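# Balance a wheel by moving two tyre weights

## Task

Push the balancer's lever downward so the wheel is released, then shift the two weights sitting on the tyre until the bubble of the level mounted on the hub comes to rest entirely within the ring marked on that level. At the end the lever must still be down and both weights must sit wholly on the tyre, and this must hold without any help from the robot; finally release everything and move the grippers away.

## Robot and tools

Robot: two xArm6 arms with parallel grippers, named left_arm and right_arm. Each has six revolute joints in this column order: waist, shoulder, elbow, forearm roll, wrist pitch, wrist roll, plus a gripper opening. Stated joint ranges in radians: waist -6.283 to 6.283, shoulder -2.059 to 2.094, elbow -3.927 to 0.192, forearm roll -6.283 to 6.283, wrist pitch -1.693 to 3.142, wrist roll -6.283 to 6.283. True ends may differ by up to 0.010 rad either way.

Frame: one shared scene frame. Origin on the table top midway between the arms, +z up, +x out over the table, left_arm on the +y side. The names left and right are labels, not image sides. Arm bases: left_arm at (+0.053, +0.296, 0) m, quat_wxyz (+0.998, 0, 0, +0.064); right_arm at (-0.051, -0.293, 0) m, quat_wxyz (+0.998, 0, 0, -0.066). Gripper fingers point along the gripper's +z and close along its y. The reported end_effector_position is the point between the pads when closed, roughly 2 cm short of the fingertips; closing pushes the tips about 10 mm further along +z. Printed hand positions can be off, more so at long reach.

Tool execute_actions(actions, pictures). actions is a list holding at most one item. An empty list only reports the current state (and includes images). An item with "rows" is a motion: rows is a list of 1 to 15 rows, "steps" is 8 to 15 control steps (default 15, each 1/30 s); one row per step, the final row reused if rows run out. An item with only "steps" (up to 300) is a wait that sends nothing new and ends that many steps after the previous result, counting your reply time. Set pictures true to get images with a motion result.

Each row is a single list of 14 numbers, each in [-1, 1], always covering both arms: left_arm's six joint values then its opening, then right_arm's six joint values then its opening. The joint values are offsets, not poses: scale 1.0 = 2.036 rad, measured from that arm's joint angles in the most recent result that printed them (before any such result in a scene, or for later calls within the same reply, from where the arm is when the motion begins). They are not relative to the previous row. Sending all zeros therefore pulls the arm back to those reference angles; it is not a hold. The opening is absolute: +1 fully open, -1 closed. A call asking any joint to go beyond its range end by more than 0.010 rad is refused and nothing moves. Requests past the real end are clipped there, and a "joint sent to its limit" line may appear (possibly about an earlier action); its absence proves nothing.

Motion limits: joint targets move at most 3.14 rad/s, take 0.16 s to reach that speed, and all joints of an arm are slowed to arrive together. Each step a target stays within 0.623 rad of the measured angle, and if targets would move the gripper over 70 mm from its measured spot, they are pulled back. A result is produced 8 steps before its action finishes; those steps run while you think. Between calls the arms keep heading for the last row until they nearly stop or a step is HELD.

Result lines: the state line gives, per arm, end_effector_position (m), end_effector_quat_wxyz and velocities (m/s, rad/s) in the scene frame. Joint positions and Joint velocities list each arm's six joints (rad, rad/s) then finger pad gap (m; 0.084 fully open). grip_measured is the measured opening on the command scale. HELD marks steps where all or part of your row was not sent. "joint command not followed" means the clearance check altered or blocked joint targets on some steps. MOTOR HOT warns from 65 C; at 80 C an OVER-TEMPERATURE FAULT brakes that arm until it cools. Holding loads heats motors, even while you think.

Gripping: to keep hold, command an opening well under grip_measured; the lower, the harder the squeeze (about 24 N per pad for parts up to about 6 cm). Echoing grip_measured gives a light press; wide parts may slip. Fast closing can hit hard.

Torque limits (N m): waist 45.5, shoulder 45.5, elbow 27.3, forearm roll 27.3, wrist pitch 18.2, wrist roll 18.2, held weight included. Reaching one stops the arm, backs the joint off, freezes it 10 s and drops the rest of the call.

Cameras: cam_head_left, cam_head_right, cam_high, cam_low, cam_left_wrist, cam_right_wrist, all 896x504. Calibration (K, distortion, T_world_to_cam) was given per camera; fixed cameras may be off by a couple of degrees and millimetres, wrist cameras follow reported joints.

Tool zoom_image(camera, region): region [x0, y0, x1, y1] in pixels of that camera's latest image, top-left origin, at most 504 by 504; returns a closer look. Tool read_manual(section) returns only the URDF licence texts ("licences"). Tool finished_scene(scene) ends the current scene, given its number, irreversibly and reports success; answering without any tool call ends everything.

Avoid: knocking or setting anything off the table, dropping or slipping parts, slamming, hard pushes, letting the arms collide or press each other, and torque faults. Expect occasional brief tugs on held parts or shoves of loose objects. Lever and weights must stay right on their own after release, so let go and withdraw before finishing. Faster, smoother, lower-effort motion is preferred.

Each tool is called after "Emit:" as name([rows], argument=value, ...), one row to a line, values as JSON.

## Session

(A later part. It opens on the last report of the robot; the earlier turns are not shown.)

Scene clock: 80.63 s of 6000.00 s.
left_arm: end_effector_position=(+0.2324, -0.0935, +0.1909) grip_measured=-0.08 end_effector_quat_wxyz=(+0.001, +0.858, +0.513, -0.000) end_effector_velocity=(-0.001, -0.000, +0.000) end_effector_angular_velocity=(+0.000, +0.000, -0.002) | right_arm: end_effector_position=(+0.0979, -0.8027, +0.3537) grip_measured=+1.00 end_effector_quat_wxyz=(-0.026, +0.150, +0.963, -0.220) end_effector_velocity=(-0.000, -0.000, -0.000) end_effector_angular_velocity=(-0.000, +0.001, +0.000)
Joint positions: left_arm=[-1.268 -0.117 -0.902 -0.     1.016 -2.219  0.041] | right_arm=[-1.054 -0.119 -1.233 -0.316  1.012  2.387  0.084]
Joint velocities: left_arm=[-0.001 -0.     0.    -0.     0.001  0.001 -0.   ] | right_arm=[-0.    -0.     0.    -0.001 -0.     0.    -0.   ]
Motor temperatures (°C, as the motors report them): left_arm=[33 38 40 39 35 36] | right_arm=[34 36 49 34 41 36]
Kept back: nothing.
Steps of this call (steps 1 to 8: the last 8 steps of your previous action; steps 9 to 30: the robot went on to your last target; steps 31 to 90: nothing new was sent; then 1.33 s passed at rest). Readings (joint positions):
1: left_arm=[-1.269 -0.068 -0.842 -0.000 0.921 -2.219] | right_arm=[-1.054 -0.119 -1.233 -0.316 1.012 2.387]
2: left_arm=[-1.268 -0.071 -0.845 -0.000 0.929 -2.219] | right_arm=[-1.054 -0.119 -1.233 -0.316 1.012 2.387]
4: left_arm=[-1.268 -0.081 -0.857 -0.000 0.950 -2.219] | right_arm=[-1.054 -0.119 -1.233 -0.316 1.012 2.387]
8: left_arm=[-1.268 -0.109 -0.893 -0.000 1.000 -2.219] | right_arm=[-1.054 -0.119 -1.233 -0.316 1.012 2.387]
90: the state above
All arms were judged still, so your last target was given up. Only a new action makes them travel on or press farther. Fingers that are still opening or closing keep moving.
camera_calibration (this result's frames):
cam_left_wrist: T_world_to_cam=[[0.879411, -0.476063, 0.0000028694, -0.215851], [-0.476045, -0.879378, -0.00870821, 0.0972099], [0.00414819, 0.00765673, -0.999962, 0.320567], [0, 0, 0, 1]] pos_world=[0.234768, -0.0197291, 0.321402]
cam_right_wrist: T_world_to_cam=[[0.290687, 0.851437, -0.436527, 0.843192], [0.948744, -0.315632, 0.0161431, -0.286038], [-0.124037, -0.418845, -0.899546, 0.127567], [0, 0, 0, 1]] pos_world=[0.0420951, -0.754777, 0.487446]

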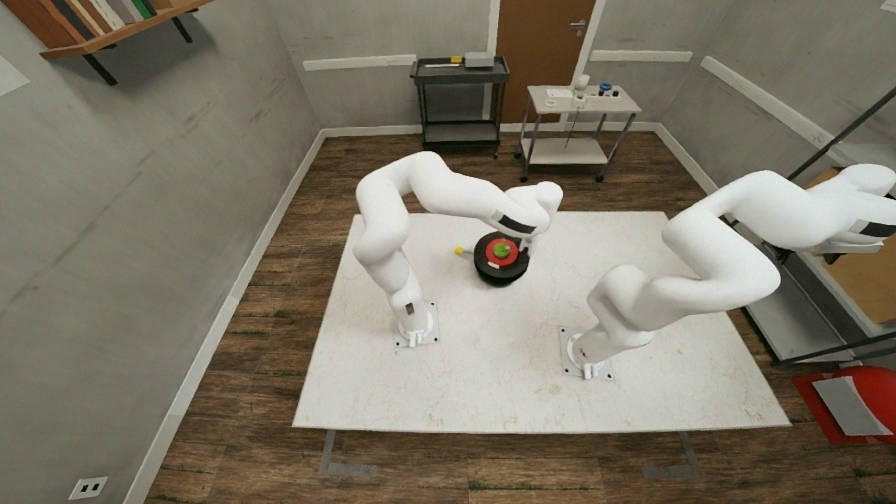

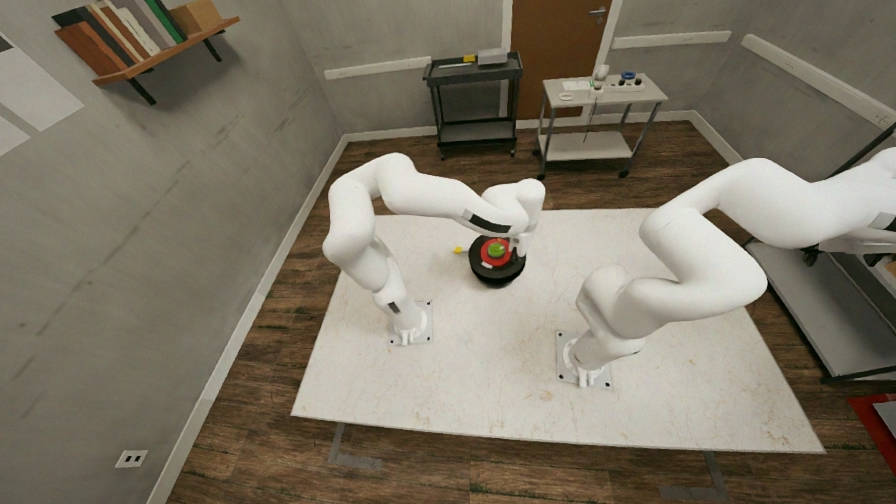

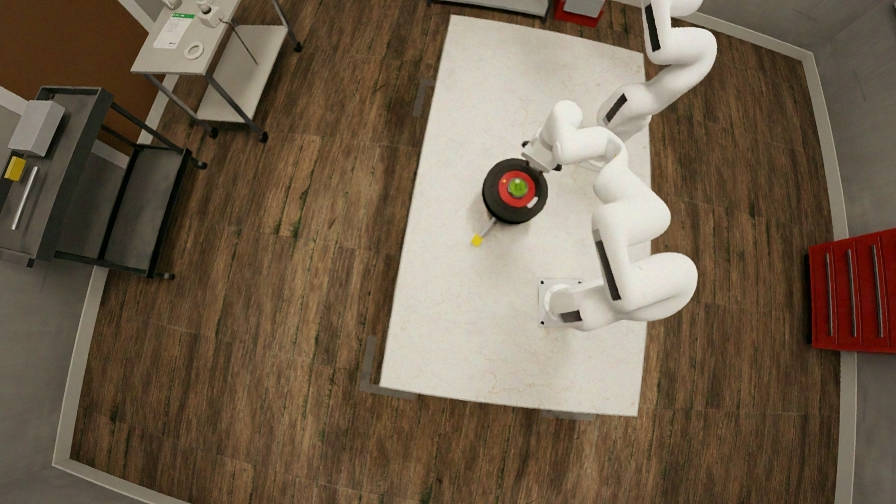

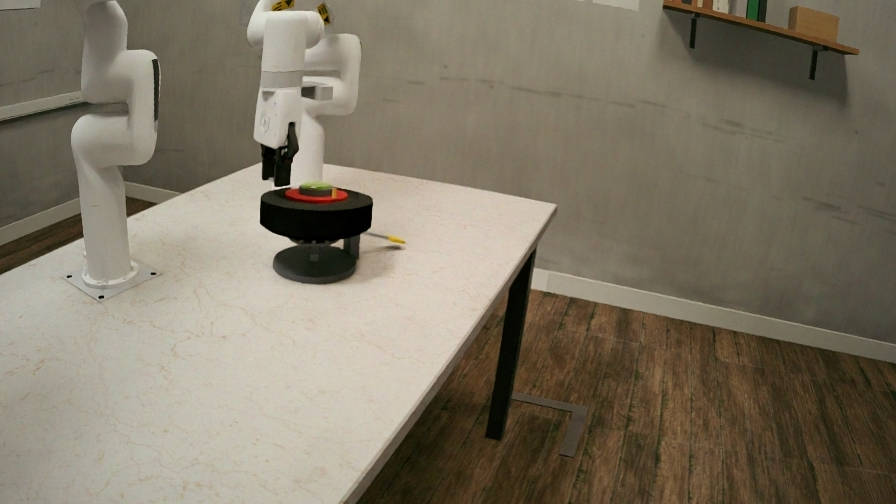

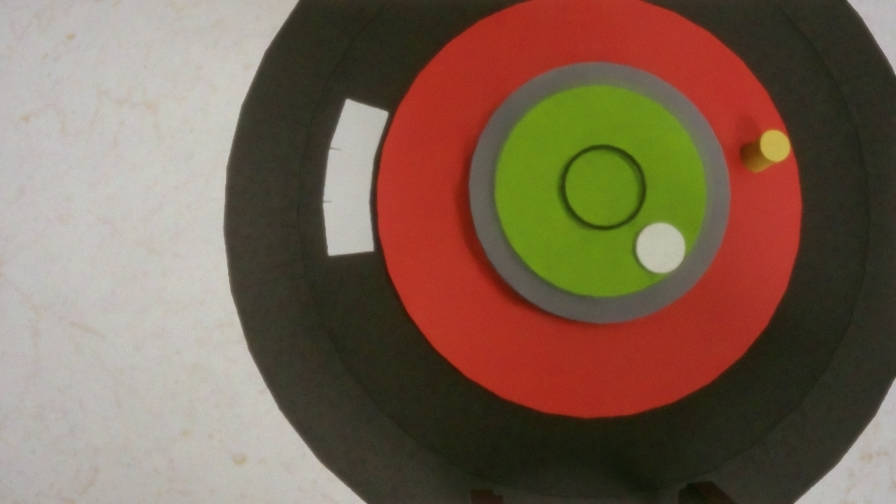

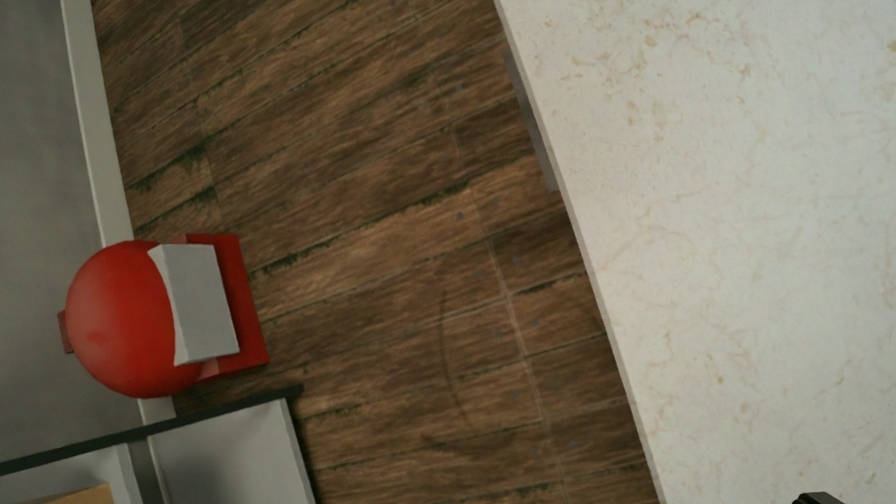

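Emit:
execute_actions([
  {"rows":[[0.014,0.017,-0.019,0,0.002,-0.075,-0.3,0,0,0,0,0,0,1],[0.014,0.017,-0.019,0,0.002,-0.075,-0.3,0,0,0,0,0,0,1],[0.028,0.033,-0.037,0,0.004,-0.15,-0.3,0,0,0,0,0,0,1],[0.028,0.033,-0.037,0,0.004,-0.15,-0.3,0,0,0,0,0,0,1],[0.042,0.05,-0.055,0,0.006,-0.225,-0.3,0,0,0,0,0,0,1],[0.042,0.05,-0.055,0,0.006,-0.225,-0.3,0,0,0,0,0,0,1],[0.0568,0.0669,-0.0738,0,0.0083,-0.3013,-0.3,0,0,0,0,0,0,1]],"steps":15},
])

Emit:
execute_actions([
  {"steps":25},
], pictures=true)

Scene clock: 81.50 s of 6000.00 s.
left_arm: end_effector_position=(+0.2551, -0.0991, +0.1916) grip_measured=-0.08 end_effector_quat_wxyz=(+0.002, +0.783, +0.622, -0.000) end_effector_velocity=(+0.216, -0.040, -0.002) end_effector_angular_velocity=(+0.004, +0.008, +2.376) | right_arm: end_effector_position=(+0.0979, -0.8027, +0.3537) grip_measured=+1.00 end_effector_quat_wxyz=(-0.026, +0.150, +0.963, -0.220) end_effector_velocity=(-0.000, +0.000, -0.000) end_effector_angular_velocity=(+0.001, -0.001, -0.000)
Joint positions: left_arm=[-1.227 -0.067 -0.958 -0.     1.022 -2.442  0.041] | right_arm=[-1.054 -0.119 -1.233 -0.316  1.012  2.387  0.084]
Joint velocities: left_arm=[ 0.391  0.455 -0.498  0.001  0.05  -1.985  0.   ] | right_arm=[-0.    -0.     0.     0.001 -0.    -0.    -0.   ]
Motor temperatures (°C, as the motors report them): left_arm=[33 38 40 39 35 36] | right_arm=[34 36 49 34 41 36]
Steps of this call (steps 1 to 19: nothing new was sent; steps 20 to 26: the first 7 steps of this action). Readings (joint positions):
20: left_arm=[-1.268 -0.116 -0.902 -0.000 1.016 -2.219] | right_arm=[-1.054 -0.119 -1.233 -0.316 1.012 2.387]
21: left_arm=[-1.268 -0.116 -0.903 -0.000 1.016 -2.223] | right_arm=[-1.054 -0.119 -1.233 -0.316 1.012 2.387]
23: left_arm=[-1.260 -0.106 -0.915 -0.000 1.017 -2.271] | right_arm=[-1.054 -0.119 -1.233 -0.316 1.012 2.387]
26: the state above

Scene clock: 82.33 s of 6000.00 s.
left_arm: end_effector_position=(+0.2969, -0.1043, +0.1900) grip_measured=-0.08 end_effector_quat_wxyz=(+0.000, +0.619, +0.786, -0.000) end_effector_velocity=(+0.000, -0.000, -0.000) end_effector_angular_velocity=(+0.000, +0.000, +0.000) | right_arm: end_effector_position=(+0.0979, -0.8027, +0.3537) grip_measured=+1.00 end_effector_quat_wxyz=(-0.026, +0.150, +0.963, -0.220) end_effector_velocity=(-0.000, -0.000, +0.001) end_effector_angular_velocity=(-0.002, +0.002, +0.001)
Joint positions: left_arm=[-1.153  0.02  -1.052 -0.     1.033 -2.832  0.041] | right_arm=[-1.054 -0.119 -1.233 -0.316  1.012  2.387  0.084]
Joint velocities: left_arm=[ 0.     0.001 -0.     0.    -0.    -0.     0.   ] | right_arm=[ 0.    -0.001  0.    -0.002 -0.001  0.     0.   ]
Motor temperatures (°C, as the motors report them): left_arm=[33 38 40 39 35 36] | right_arm=[34 36 49 34 41 36]
Kept back: nothing.
Steps of this call (steps 1 to 8: the last 8 steps of your previous action; steps 9 to 25: the robot went on to your last target). Readings (joint positions):
1: left_arm=[-1.214 -0.052 -0.975 -0.000 1.023 -2.511] | right_arm=[-1.054 -0.119 -1.233 -0.316 1.012 2.387]
2: left_arm=[-1.200 -0.036 -0.992 -0.000 1.025 -2.583] | right_arm=[-1.054 -0.119 -1.233 -0.316 1.012 2.387]
4: left_arm=[-1.175 -0.006 -1.024 -0.000 1.029 -2.710] | right_arm=[-1.054 -0.119 -1.233 -0.316 1.012 2.387]
8: left_arm=[-1.155 0.017 -1.048 -0.000 1.032 -2.815] | right_arm=[-1.054 -0.119 -1.233 -0.316 1.012 2.387]
25: the state above
camera_calibration (this result's frames):
cam_left_wrist: T_world_to_cam=[[0.973053, 0.230571, -0.00237061, -0.231299], [0.230535, -0.973008, -0.0104216, -0.100832], [-0.00470954, 0.00959424, -0.999943, 0.322292], [0, 0, 0, 1]] pos_world=[0.249829, -0.0478719, 0.320675]
cam_right_wrist: T_world_to_cam=[[0.290687, 0.851437, -0.436527, 0.843192], [0.948744, -0.315632, 0.0161431, -0.286038], [-0.124037, -0.418845, -0.899546, 0.127567], [0, 0, 0, 1]] pos_world=[0.0420951, -0.754777, 0.487446]

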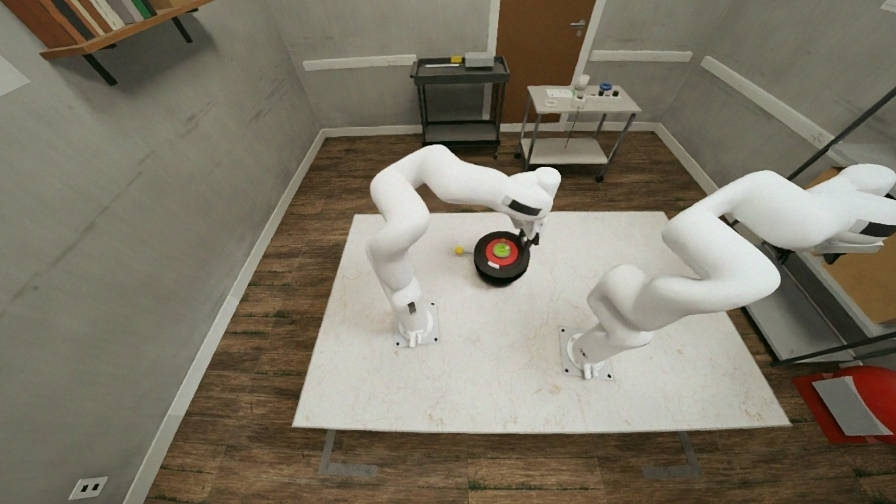

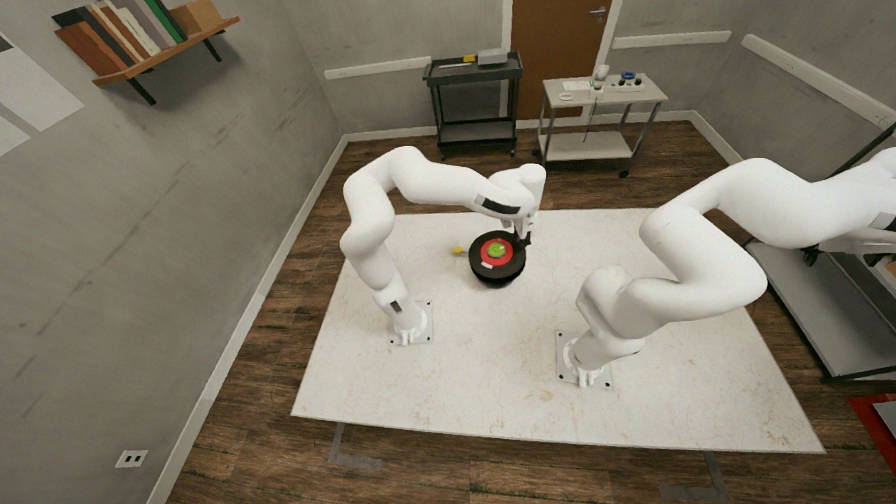

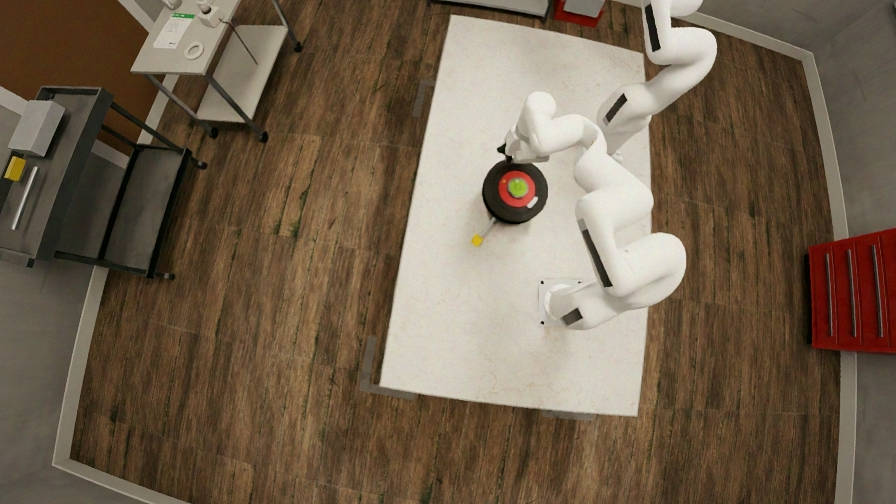

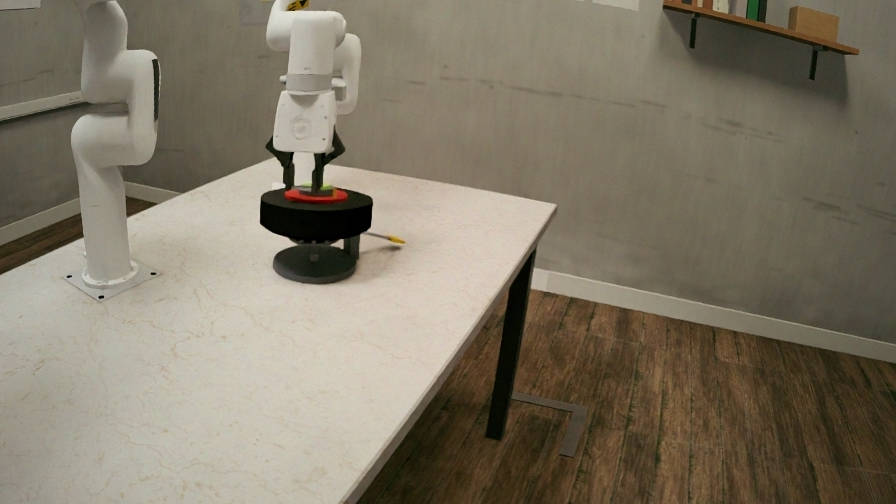

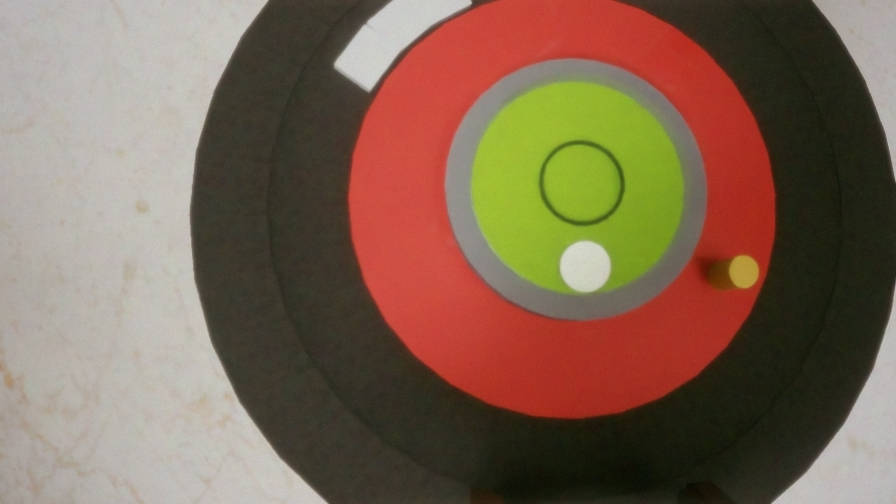

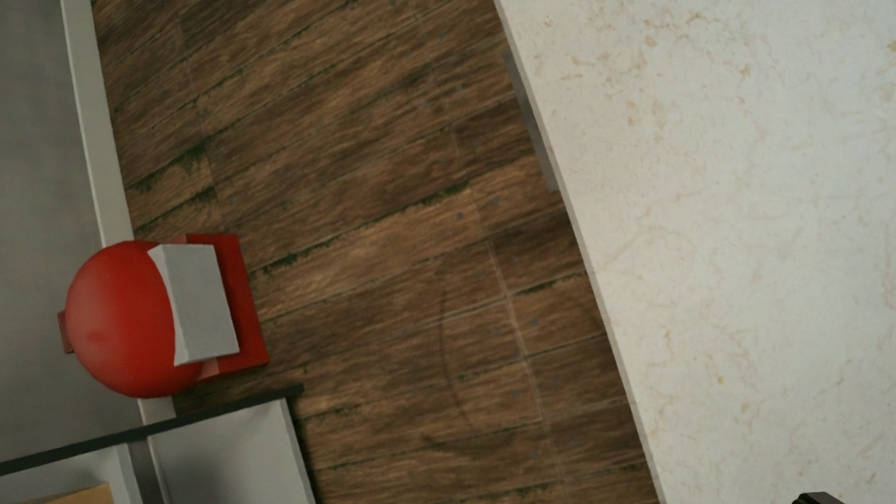

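Emit:
execute_actions([
  {"rows":[[0,0.003,0.0038,0,-0.0068,0,-0.3,0,0,0,0,0,0,1],[0,0.006,0.0076,0,-0.0136,0,-0.3,0,0,0,0,0,0,1],[0,0.008,0.0102,0,-0.0182,0,-0.3,0,0,0,0,0,0,1],[0,0.01,0.0127,0,-0.0227,0,-0.3,0,0,0,0,0,0,1],[0,0.012,0.0152,0,-0.0272,0,-0.3,0,0,0,0,0,0,1],[0,0.013,0.0165,0,-0.0295,0,-0.3,0,0,0,0,0,0,1],[0,0.014,0.0178,0,-0.0318,0,-0.3,0,0,0,0,0,0,1],[0,0.015,0.019,0,-0.034,0,-0.3,0,0,0,0,0,0,1],[0,0.016,0.0203,0,-0.0363,0,-0.3,0,0,0,0,0,0,1],[0,0.017,0.0216,0,-0.0386,0,-0.3,0,0,0,0,0,0,1],[0,0.018,0.0229,0,-0.0409,0,-0.3,0,0,0,0,0,0,1],[0,0.019,0.0241,0,-0.0431,0,-0.3,0,0,0,0,0,0,1],[0,0.02,0.0254,0,-0.0455,0,-0.3,0,0,0,0,0,0,1]],"steps":15},
])

Emit:
execute_actions([
  {"steps":30},
])

Emit:
execute_actions([
  {"rows":[[0,0,0,0,0,0,-0.2,0,0,0,0,0,0,1],[0,0,0,0,0,0,-0.12,0,0,0,0,0,0,1],[0,0,0,0,0,0,-0.07,0,0,0,0,0,0,1],[0,0,0,0,0,0,-0.03,0,0,0,0,0,0,1],[0,0,0,0,0,0,0.02,0,0,0,0,0,0,1],[0,0,0,0,0,0,0.08,0,0,0,0,0,0,1],[0,0,0,0,0,0,0.15,0,0,0,0,0,0,1],[0,0,0,0,0,0,0.2,0,0,0,0,0,0,1],[0,0,0,0,0,0,0.2,0,0,0,0,0,0,1],[0,-0.003,-0.0038,0,0.0068,0,0.2,0,0,0,0,0,0,1],[0,-0.006,-0.0076,0,0.0136,0,0.2,0,0,0,0,0,0,1],[0,-0.01,-0.0127,0,0.0227,0,0.2,0,0,0,0,0,0,1],[0,-0.015,-0.019,0,0.034,0,0.2,0,0,0,0,0,0,1],[0,-0.02,-0.0254,0,0.0455,0,0.2,0,0,0,0,0,0,1]],"steps":15},
])

Emit:
execute_actions([
  {"steps":180},
], pictures=true)

Scene clock: 83.90 s of 6000.00 s.
left_arm: end_effector_position=(+0.2969, -0.1044, +0.1743) grip_measured=-0.08 end_effector_quat_wxyz=(-0.001, +0.619, +0.786, +0.000) end_effector_velocity=(-0.006, +0.011, -0.105) end_effector_angular_velocity=(+0.043, +0.026, +0.001) | right_arm: end_effector_position=(+0.0979, -0.8027, +0.3537) grip_measured=+1.00 end_effector_quat_wxyz=(-0.026, +0.150, +0.963, -0.220) end_effector_velocity=(+0.000, +0.000, +0.000) end_effector_angular_velocity=(+0.000, -0.000, +0.001)
Joint positions: left_arm=[-1.153  0.039 -1.028 -0.     0.99  -2.832  0.041] | right_arm=[-1.054 -0.119 -1.233 -0.316  1.012  2.387  0.084]
Joint velocities: left_arm=[ 0.002  0.125  0.159  0.    -0.234  0.    -0.   ] | right_arm=[ 0.    -0.001  0.001  0.     0.    -0.    -0.   ]
Motor temperatures (°C, as the motors report them): left_arm=[33 38 40 39 35 36] | right_arm=[34 36 49 34 41 36]
Steps of this call (steps 1 to 15: the robot went on to your last target; steps 16 to 40: nothing new was sent; steps 41 to 47: the first 7 steps of this action). Readings (joint positions):
41: left_arm=[-1.153 0.020 -1.052 -0.000 1.032 -2.832] | right_arm=[-1.054 -0.119 -1.233 -0.316 1.012 2.387]
42: left_arm=[-1.153 0.020 -1.051 -0.000 1.030 -2.832] | right_arm=[-1.054 -0.119 -1.233 -0.316 1.012 2.387]
44: left_arm=[-1.153 0.026 -1.045 -0.000 1.016 -2.832] | right_arm=[-1.054 -0.119 -1.233 -0.316 1.012 2.387]
47: the state above

Scene clock: 84.90 s of 6000.00 s.
left_arm: end_effector_position=(+0.2969, -0.1044, +0.1570) grip_measured=-0.08 end_effector_quat_wxyz=(+0.000, +0.619, +0.786, -0.000) end_effector_velocity=(-0.001, -0.000, -0.000) end_effector_angular_velocity=(+0.001, +0.000, -0.003) | right_arm: end_effector_position=(+0.0979, -0.8027, +0.3537) grip_measured=+1.00 end_effector_quat_wxyz=(-0.026, +0.150, +0.963, -0.220) end_effector_velocity=(-0.000, +0.001, +0.000) end_effector_angular_velocity=(+0.001, -0.001, -0.001)
Joint positions: left_arm=[-1.153  0.06  -1.001 -0.     0.94  -2.832  0.041] | right_arm=[-1.054 -0.119 -1.233 -0.316  1.012  2.387  0.084]
Joint velocities: left_arm=[-0.002 -0.     0.     0.     0.001  0.001  0.   ] | right_arm=[-0.001 -0.002  0.001  0.002  0.001 -0.    -0.   ]
Motor temperatures (°C, as the motors report them): left_arm=[33 38 40 39 35 36] | right_arm=[34 36 49 34 41 36]
Kept back: nothing.
Steps of this call (steps 1 to 8: the last 8 steps of your previous action; steps 9 to 30: the robot went on to your last target). Readings (joint positions):
1: left_arm=[-1.153 0.042 -1.023 -0.000 0.983 -2.832] | right_arm=[-1.054 -0.119 -1.233 -0.316 1.012 2.387]
2: left_arm=[-1.153 0.045 -1.019 -0.000 0.977 -2.832] | right_arm=[-1.054 -0.119 -1.233 -0.316 1.012 2.387]
4: left_arm=[-1.153 0.050 -1.014 -0.000 0.966 -2.832] | right_arm=[-1.054 -0.119 -1.233 -0.316 1.012 2.387]
8: left_arm=[-1.153 0.057 -1.005 -0.000 0.947 -2.832] | right_arm=[-1.054 -0.119 -1.233 -0.316 1.012 2.387]
30: the state above
All arms were judged still, so your last target was given up. Only a new action makes them travel on or press farther. Fingers that are still opening or closing keep moving.

Scene clock: 85.13 s of 6000.00 s.
left_arm: end_effector_position=(+0.2969, -0.1044, +0.1570) grip_measured=+0.06 end_effector_quat_wxyz=(+0.000, +0.619, +0.786, -0.000) end_effector_velocity=(+0.000, +0.000, -0.000) end_effector_angular_velocity=(+0.001, +0.000, -0.000) | right_arm: end_effector_position=(+0.0979, -0.8027, +0.3537) grip_measured=+1.00 end_effector_quat_wxyz=(-0.026, +0.150, +0.963, -0.220) end_effector_velocity=(-0.000, -0.000, -0.000) end_effector_angular_velocity=(-0.000, +0.001, +0.000)
Joint positions: left_arm=[-1.153  0.06  -1.001 -0.     0.94  -2.832  0.046] | right_arm=[-1.054 -0.119 -1.233 -0.316  1.012  2.387  0.084]
Joint velocities: left_arm=[ 0.001 -0.     0.    -0.     0.001  0.001  0.083] | right_arm=[-0.     0.     0.    -0.001 -0.     0.     0.   ]
Motor temperatures (°C, as the motors report them): left_arm=[33 38 40 39 35 36] | right_arm=[34 36 49 34 41 36]
Steps of this call (steps 1 to 7: the first 7 steps of this action). Readings (joint positions):
1: left_arm=[-1.153 0.060 -1.001 -0.000 0.940 -2.832] | right_arm=[-1.054 -0.119 -1.233 -0.316 1.012 2.387]
2: left_arm=[-1.153 0.060 -1.001 -0.000 0.940 -2.832] | right_arm=[-1.054 -0.119 -1.233 -0.316 1.012 2.387]
4: left_arm=[-1.153 0.060 -1.001 -0.000 0.940 -2.832] | right_arm=[-1.054 -0.119 -1.233 -0.316 1.012 2.387]
7: the state above

Scene clock: 91.13 s of 6000.00 s.
left_arm: end_effector_position=(+0.2969, -0.1044, +0.1900) grip_measured=+0.19 end_effector_quat_wxyz=(+0.000, +0.619, +0.786, -0.000) end_effector_velocity=(-0.001, -0.000, +0.000) end_effector_angular_velocity=(-0.000, -0.000, -0.001) | right_arm: end_effector_position=(+0.0979, -0.8027, +0.3537) grip_measured=+1.00 end_effector_quat_wxyz=(-0.026, +0.150, +0.963, -0.220) end_effector_velocity=(+0.000, +0.000, -0.000) end_effector_angular_velocity=(+0.000, +0.001, +0.001)
Joint positions: left_arm=[-1.153  0.02  -1.052 -0.     1.033 -2.832  0.052] | right_arm=[-1.054 -0.119 -1.233 -0.316  1.012  2.387  0.084]
Joint velocities: left_arm=[-0.002 -0.     0.    -0.    -0.    -0.001 -0.   ] | right_arm=[ 0.001 -0.     0.    -0.001  0.    -0.     0.   ]
Motor temperatures (°C, as the motors report them): left_arm=[33 38 41 39 35 36] | right_arm=[34 36 49 34 41 36]
Kept back: nothing.
Steps of this call (steps 1 to 8: the last 8 steps of your previous action; steps 9 to 30: the robot went on to your last target; steps 31 to 90: nothing new was sent; then 3.00 s passed at rest). Readings (joint positions):
1: left_arm=[-1.153 0.060 -1.001 -0.000 0.940 -2.832] | right_arm=[-1.054 -0.119 -1.233 -0.316 1.012 2.387]
2: left_arm=[-1.153 0.060 -1.001 -0.000 0.940 -2.832] | right_arm=[-1.054 -0.119 -1.233 -0.316 1.012 2.387]
4: left_arm=[-1.153 0.060 -1.002 -0.000 0.943 -2.832] | right_arm=[-1.054 -0.119 -1.233 -0.316 1.012 2.387]
8: left_arm=[-1.153 0.042 -1.024 -0.000 0.985 -2.832] | right_arm=[-1.054 -0.119 -1.233 -0.316 1.012 2.387]
90: the state above
All arms were judged still, so your last target was given up. Only a new action makes them travel on or press farther. Fingers that are still opening or closing keep moving.
camera_calibration (this result's frames):
cam_left_wrist: T_world_to_cam=[[0.973054, 0.230564, -0.00233247, -0.231313], [0.230529, -0.973011, -0.0102854, -0.100893], [-0.00464096, 0.00947054, -0.999944, 0.322306], [0, 0, 0, 1]] pos_world=[0.249835, -0.0478902, 0.320711]
cam_right_wrist: T_world_to_cam=[[0.290687, 0.851437, -0.436527, 0.843192], [0.948744, -0.315632, 0.0161428, -0.286038], [-0.124037, -0.418845, -0.899546, 0.127567], [0, 0, 0, 1]] pos_world=[0.0420951, -0.754777, 0.487446]

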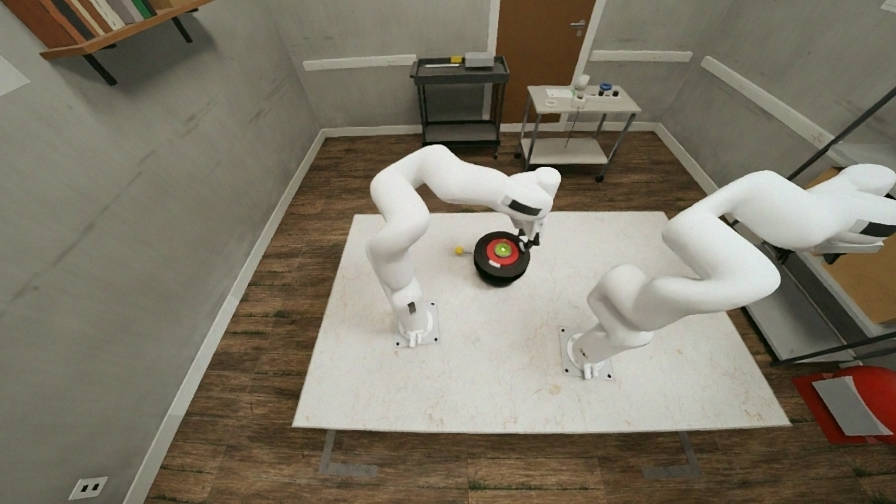

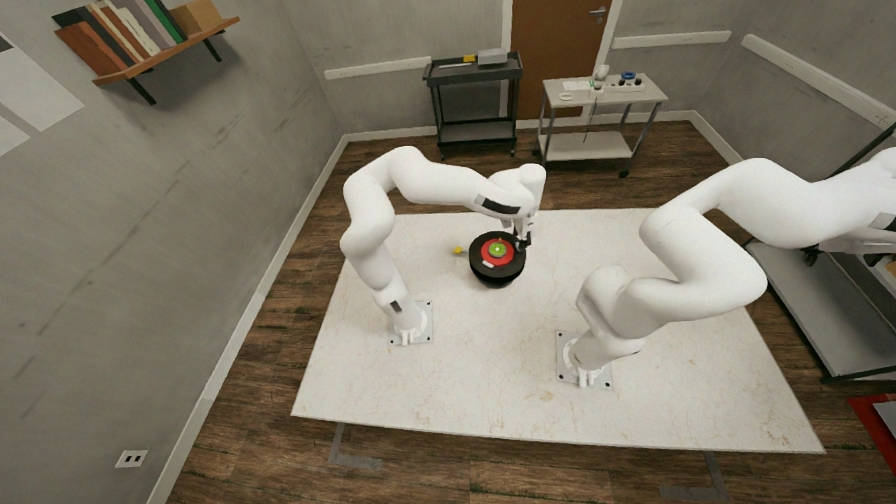

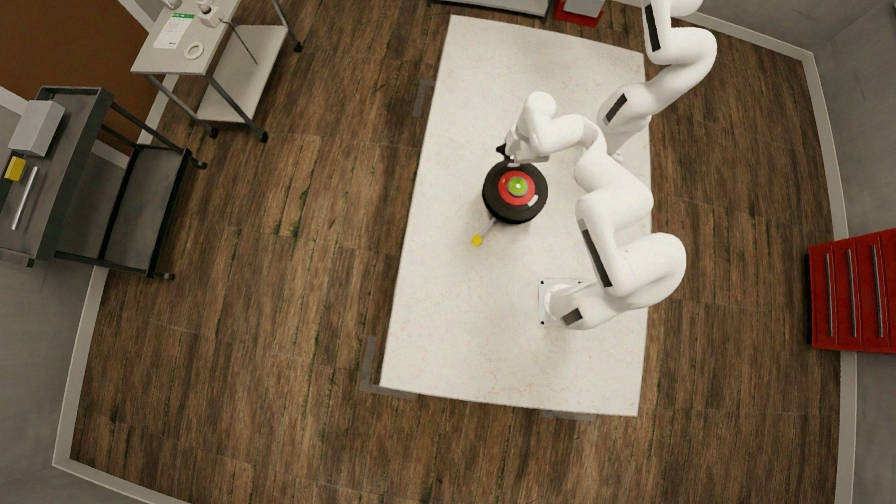

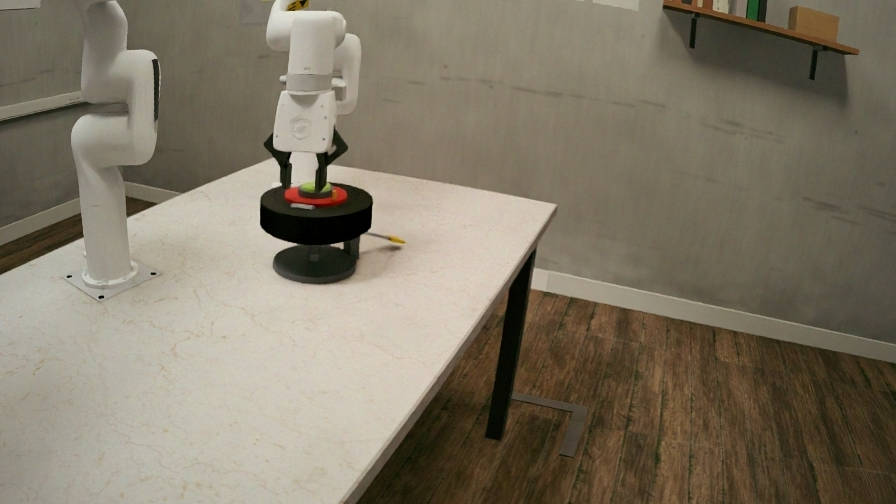

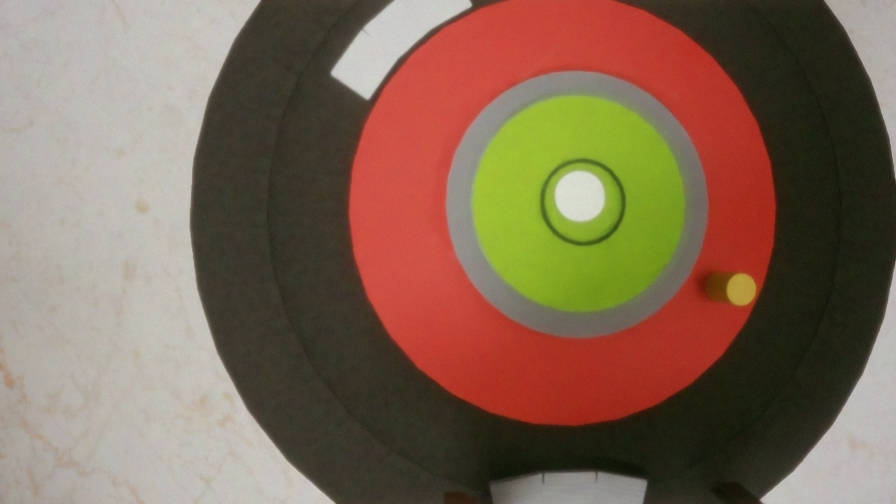

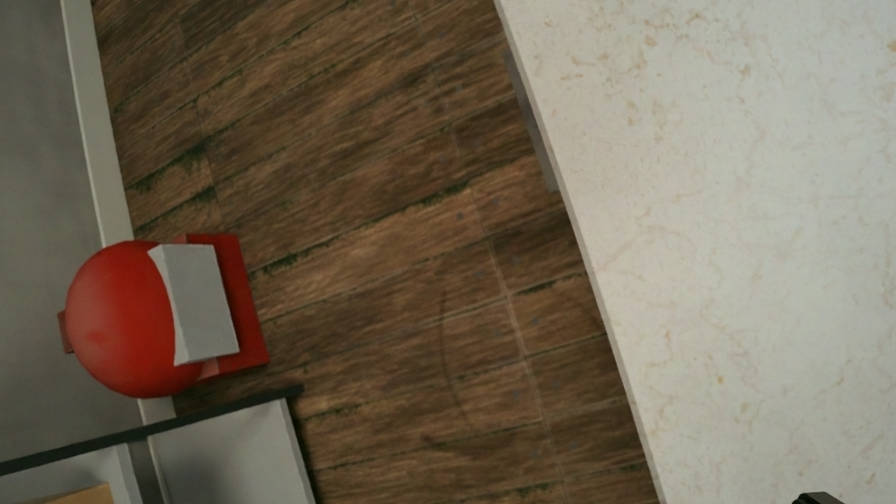

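Centered. Move clear.

Emit:
execute_actions([
  {"rows":[[0,-0.06,-0.1,0,0.16,0,0.2,0,0,0,0,0,0,1]],"steps":15},
])

Emit:
execute_actions([
  {"steps":45},
], pictures=true)

Scene clock: 91.60 s of 6000.00 s.
left_arm: end_effector_position=(+0.2948, -0.1009, +0.2520) grip_measured=+0.19 end_effector_quat_wxyz=(+0.001, +0.619, +0.786, -0.000) end_effector_velocity=(-0.010, +0.016, +0.488) end_effector_angular_velocity=(-0.193, -0.116, -0.001) | right_arm: end_effector_position=(+0.0979, -0.8027, +0.3537) grip_measured=+1.00 end_effector_quat_wxyz=(-0.026, +0.150, +0.963, -0.220) end_effector_velocity=(-0.000, -0.000, +0.001) end_effector_angular_velocity=(-0.003, -0.000, -0.000)
Joint positions: left_arm=[-1.153 -0.044 -1.161 -0.     1.203 -2.832  0.052] | right_arm=[-1.054 -0.119 -1.233 -0.316  1.012  2.387  0.084]
Joint velocities: left_arm=[-0.    -0.489 -0.809 -0.001  1.073  0.001  0.   ] | right_arm=[-0.    -0.001 -0.001 -0.001 -0.001  0.    -0.   ]
Motor temperatures (°C, as the motors report them): left_arm=[33 38 41 39 35 36] | right_arm=[34 36 49 34 41 36]
Steps of this call (steps 1 to 7: nothing new was sent; steps 8 to 14: the first 7 steps of this action). Readings (joint positions):
8: left_arm=[-1.153 0.020 -1.052 -0.000 1.033 -2.832] | right_arm=[-1.054 -0.119 -1.233 -0.316 1.012 2.387]
9: left_arm=[-1.153 0.019 -1.054 -0.000 1.037 -2.832] | right_arm=[-1.054 -0.119 -1.233 -0.316 1.012 2.387]
11: left_arm=[-1.153 0.005 -1.077 -0.000 1.086 -2.832] | right_arm=[-1.054 -0.119 -1.233 -0.316 1.012 2.387]
14: the state above

Scene clock: 93.10 s of 6000.00 s.
left_arm: end_effector_position=(+0.2877, -0.0893, +0.3076) grip_measured=+0.19 end_effector_quat_wxyz=(+0.000, +0.619, +0.786, -0.000) end_effector_velocity=(-0.001, -0.001, +0.000) end_effector_angular_velocity=(-0.000, -0.000, -0.003) | right_arm: end_effector_position=(+0.0979, -0.8027, +0.3537) grip_measured=+1.00 end_effector_quat_wxyz=(-0.026, +0.150, +0.963, -0.220) end_effector_velocity=(-0.000, +0.000, -0.000) end_effector_angular_velocity=(+0.001, -0.000, -0.001)
Joint positions: left_arm=[-1.153 -0.103 -1.256 -0.     1.358 -2.832  0.052] | right_arm=[-1.054 -0.119 -1.233 -0.316  1.012  2.387  0.084]
Joint velocities: left_arm=[-0.003 -0.     0.     0.     0.     0.     0.   ] | right_arm=[-0.     0.001 -0.     0.001  0.001  0.    -0.   ]
Motor temperatures (°C, as the motors report them): left_arm=[33 38 41 39 35 36] | right_arm=[34 36 49 34 41 36]
Kept back: nothing.
Steps of this call (steps 1 to 8: the last 8 steps of your previous action; steps 9 to 30: the robot went on to your last target; steps 31 to 45: nothing new was sent). Readings (joint positions):
1: left_arm=[-1.153 -0.060 -1.186 -0.000 1.239 -2.832] | right_arm=[-1.054 -0.119 -1.233 -0.316 1.012 2.387]
2: left_arm=[-1.153 -0.073 -1.208 -0.000 1.273 -2.832] | right_arm=[-1.054 -0.119 -1.233 -0.316 1.012 2.387]
4: left_arm=[-1.153 -0.094 -1.241 -0.000 1.324 -2.832] | right_arm=[-1.054 -0.119 -1.233 -0.316 1.012 2.387]
8: left_arm=[-1.153 -0.102 -1.253 -0.000 1.354 -2.832] | right_arm=[-1.054 -0.119 -1.233 -0.316 1.012 2.387]
45: the state above
All arms were judged still, so your last target was given up. Only a new action makes them travel on or press farther. Fingers that are still opening or closing keep moving.
camera_calibration (this result's frames):
cam_left_wrist: T_world_to_cam=[[0.973066, 0.230516, -0.00235208, -0.225587], [0.23048, -0.973023, -0.0102821, -0.0828723], [-0.0046588, 0.00946302, -0.999944, 0.439748], [0, 0, 0, 1]] pos_world=[0.240661, -0.0327966, 0.438341]
cam_right_wrist: T_world_to_cam=[[0.290687, 0.851437, -0.436527, 0.843192], [0.948744, -0.315632, 0.0161431, -0.286038], [-0.124037, -0.418845, -0.899546, 0.127567], [0, 0, 0, 1]] pos_world=[0.042095, -0.754777, 0.487446]

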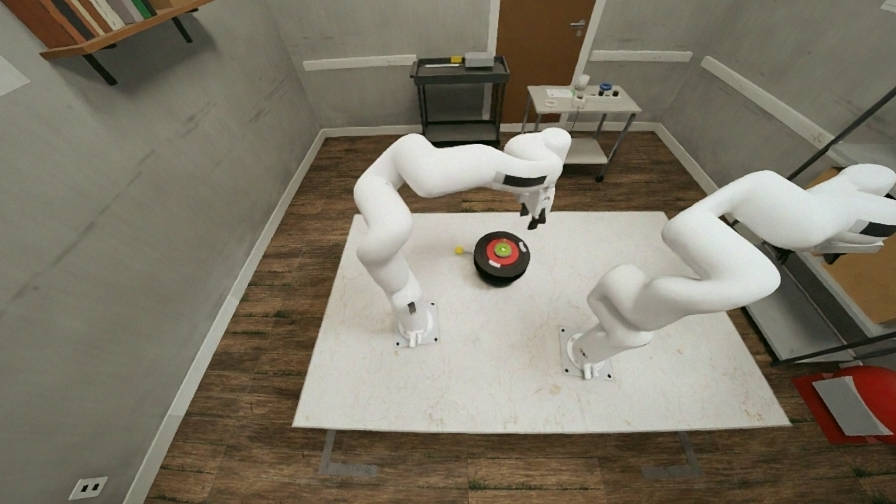

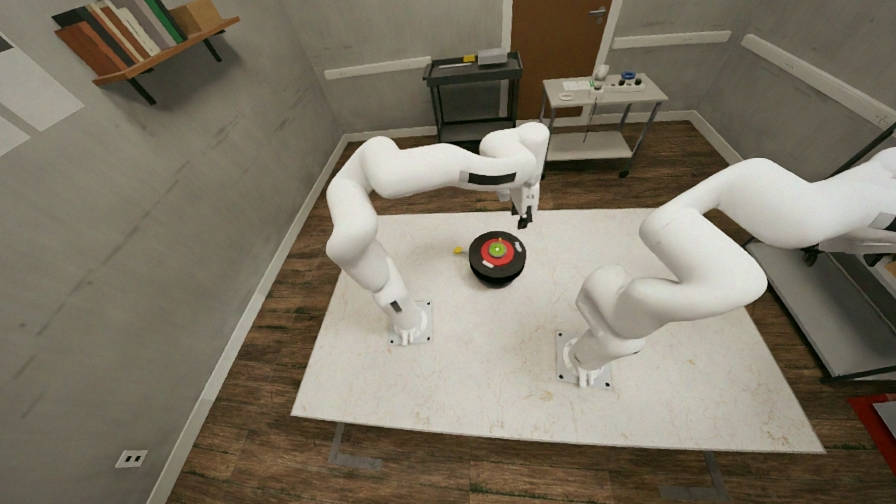

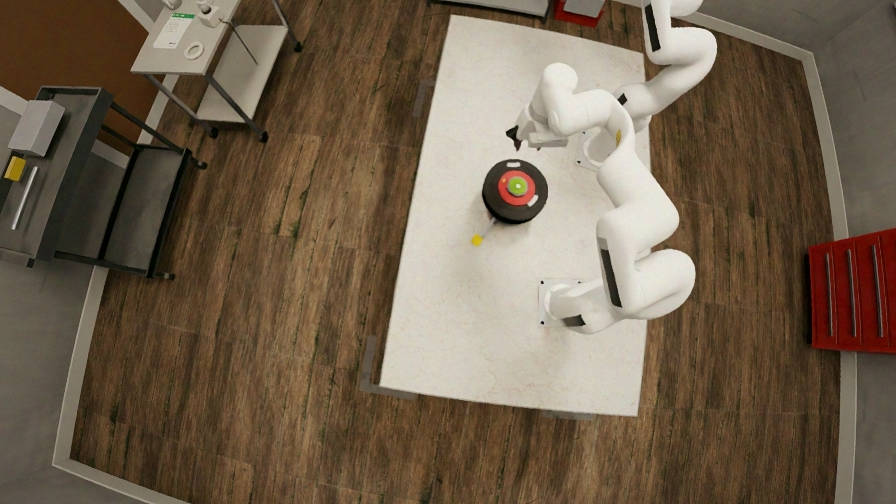

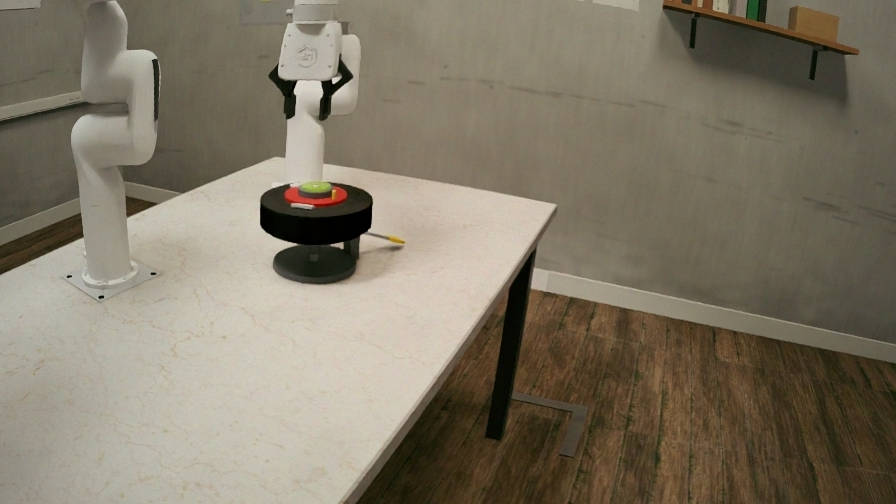

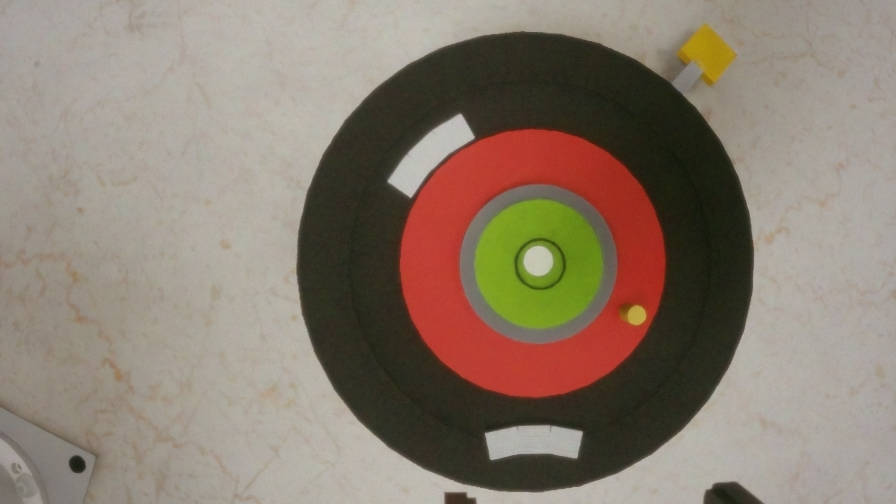

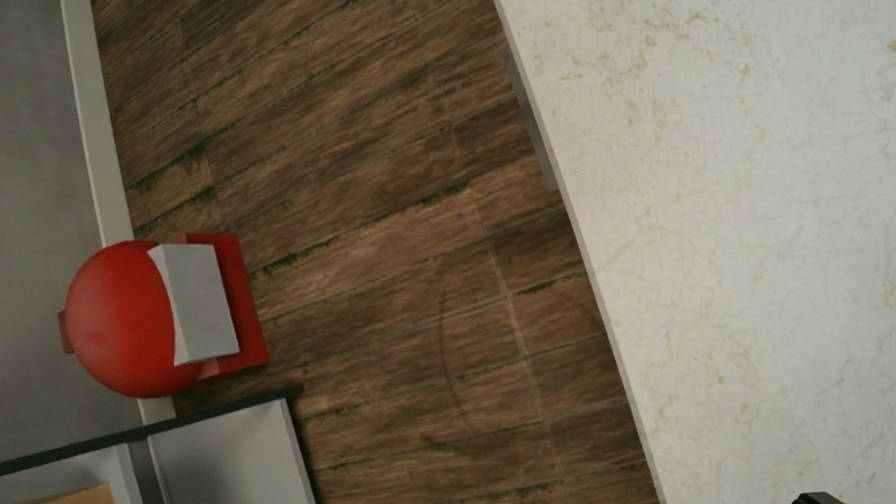

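Emit:
finished_scene(scene=2)

The scene is finished: the task was done.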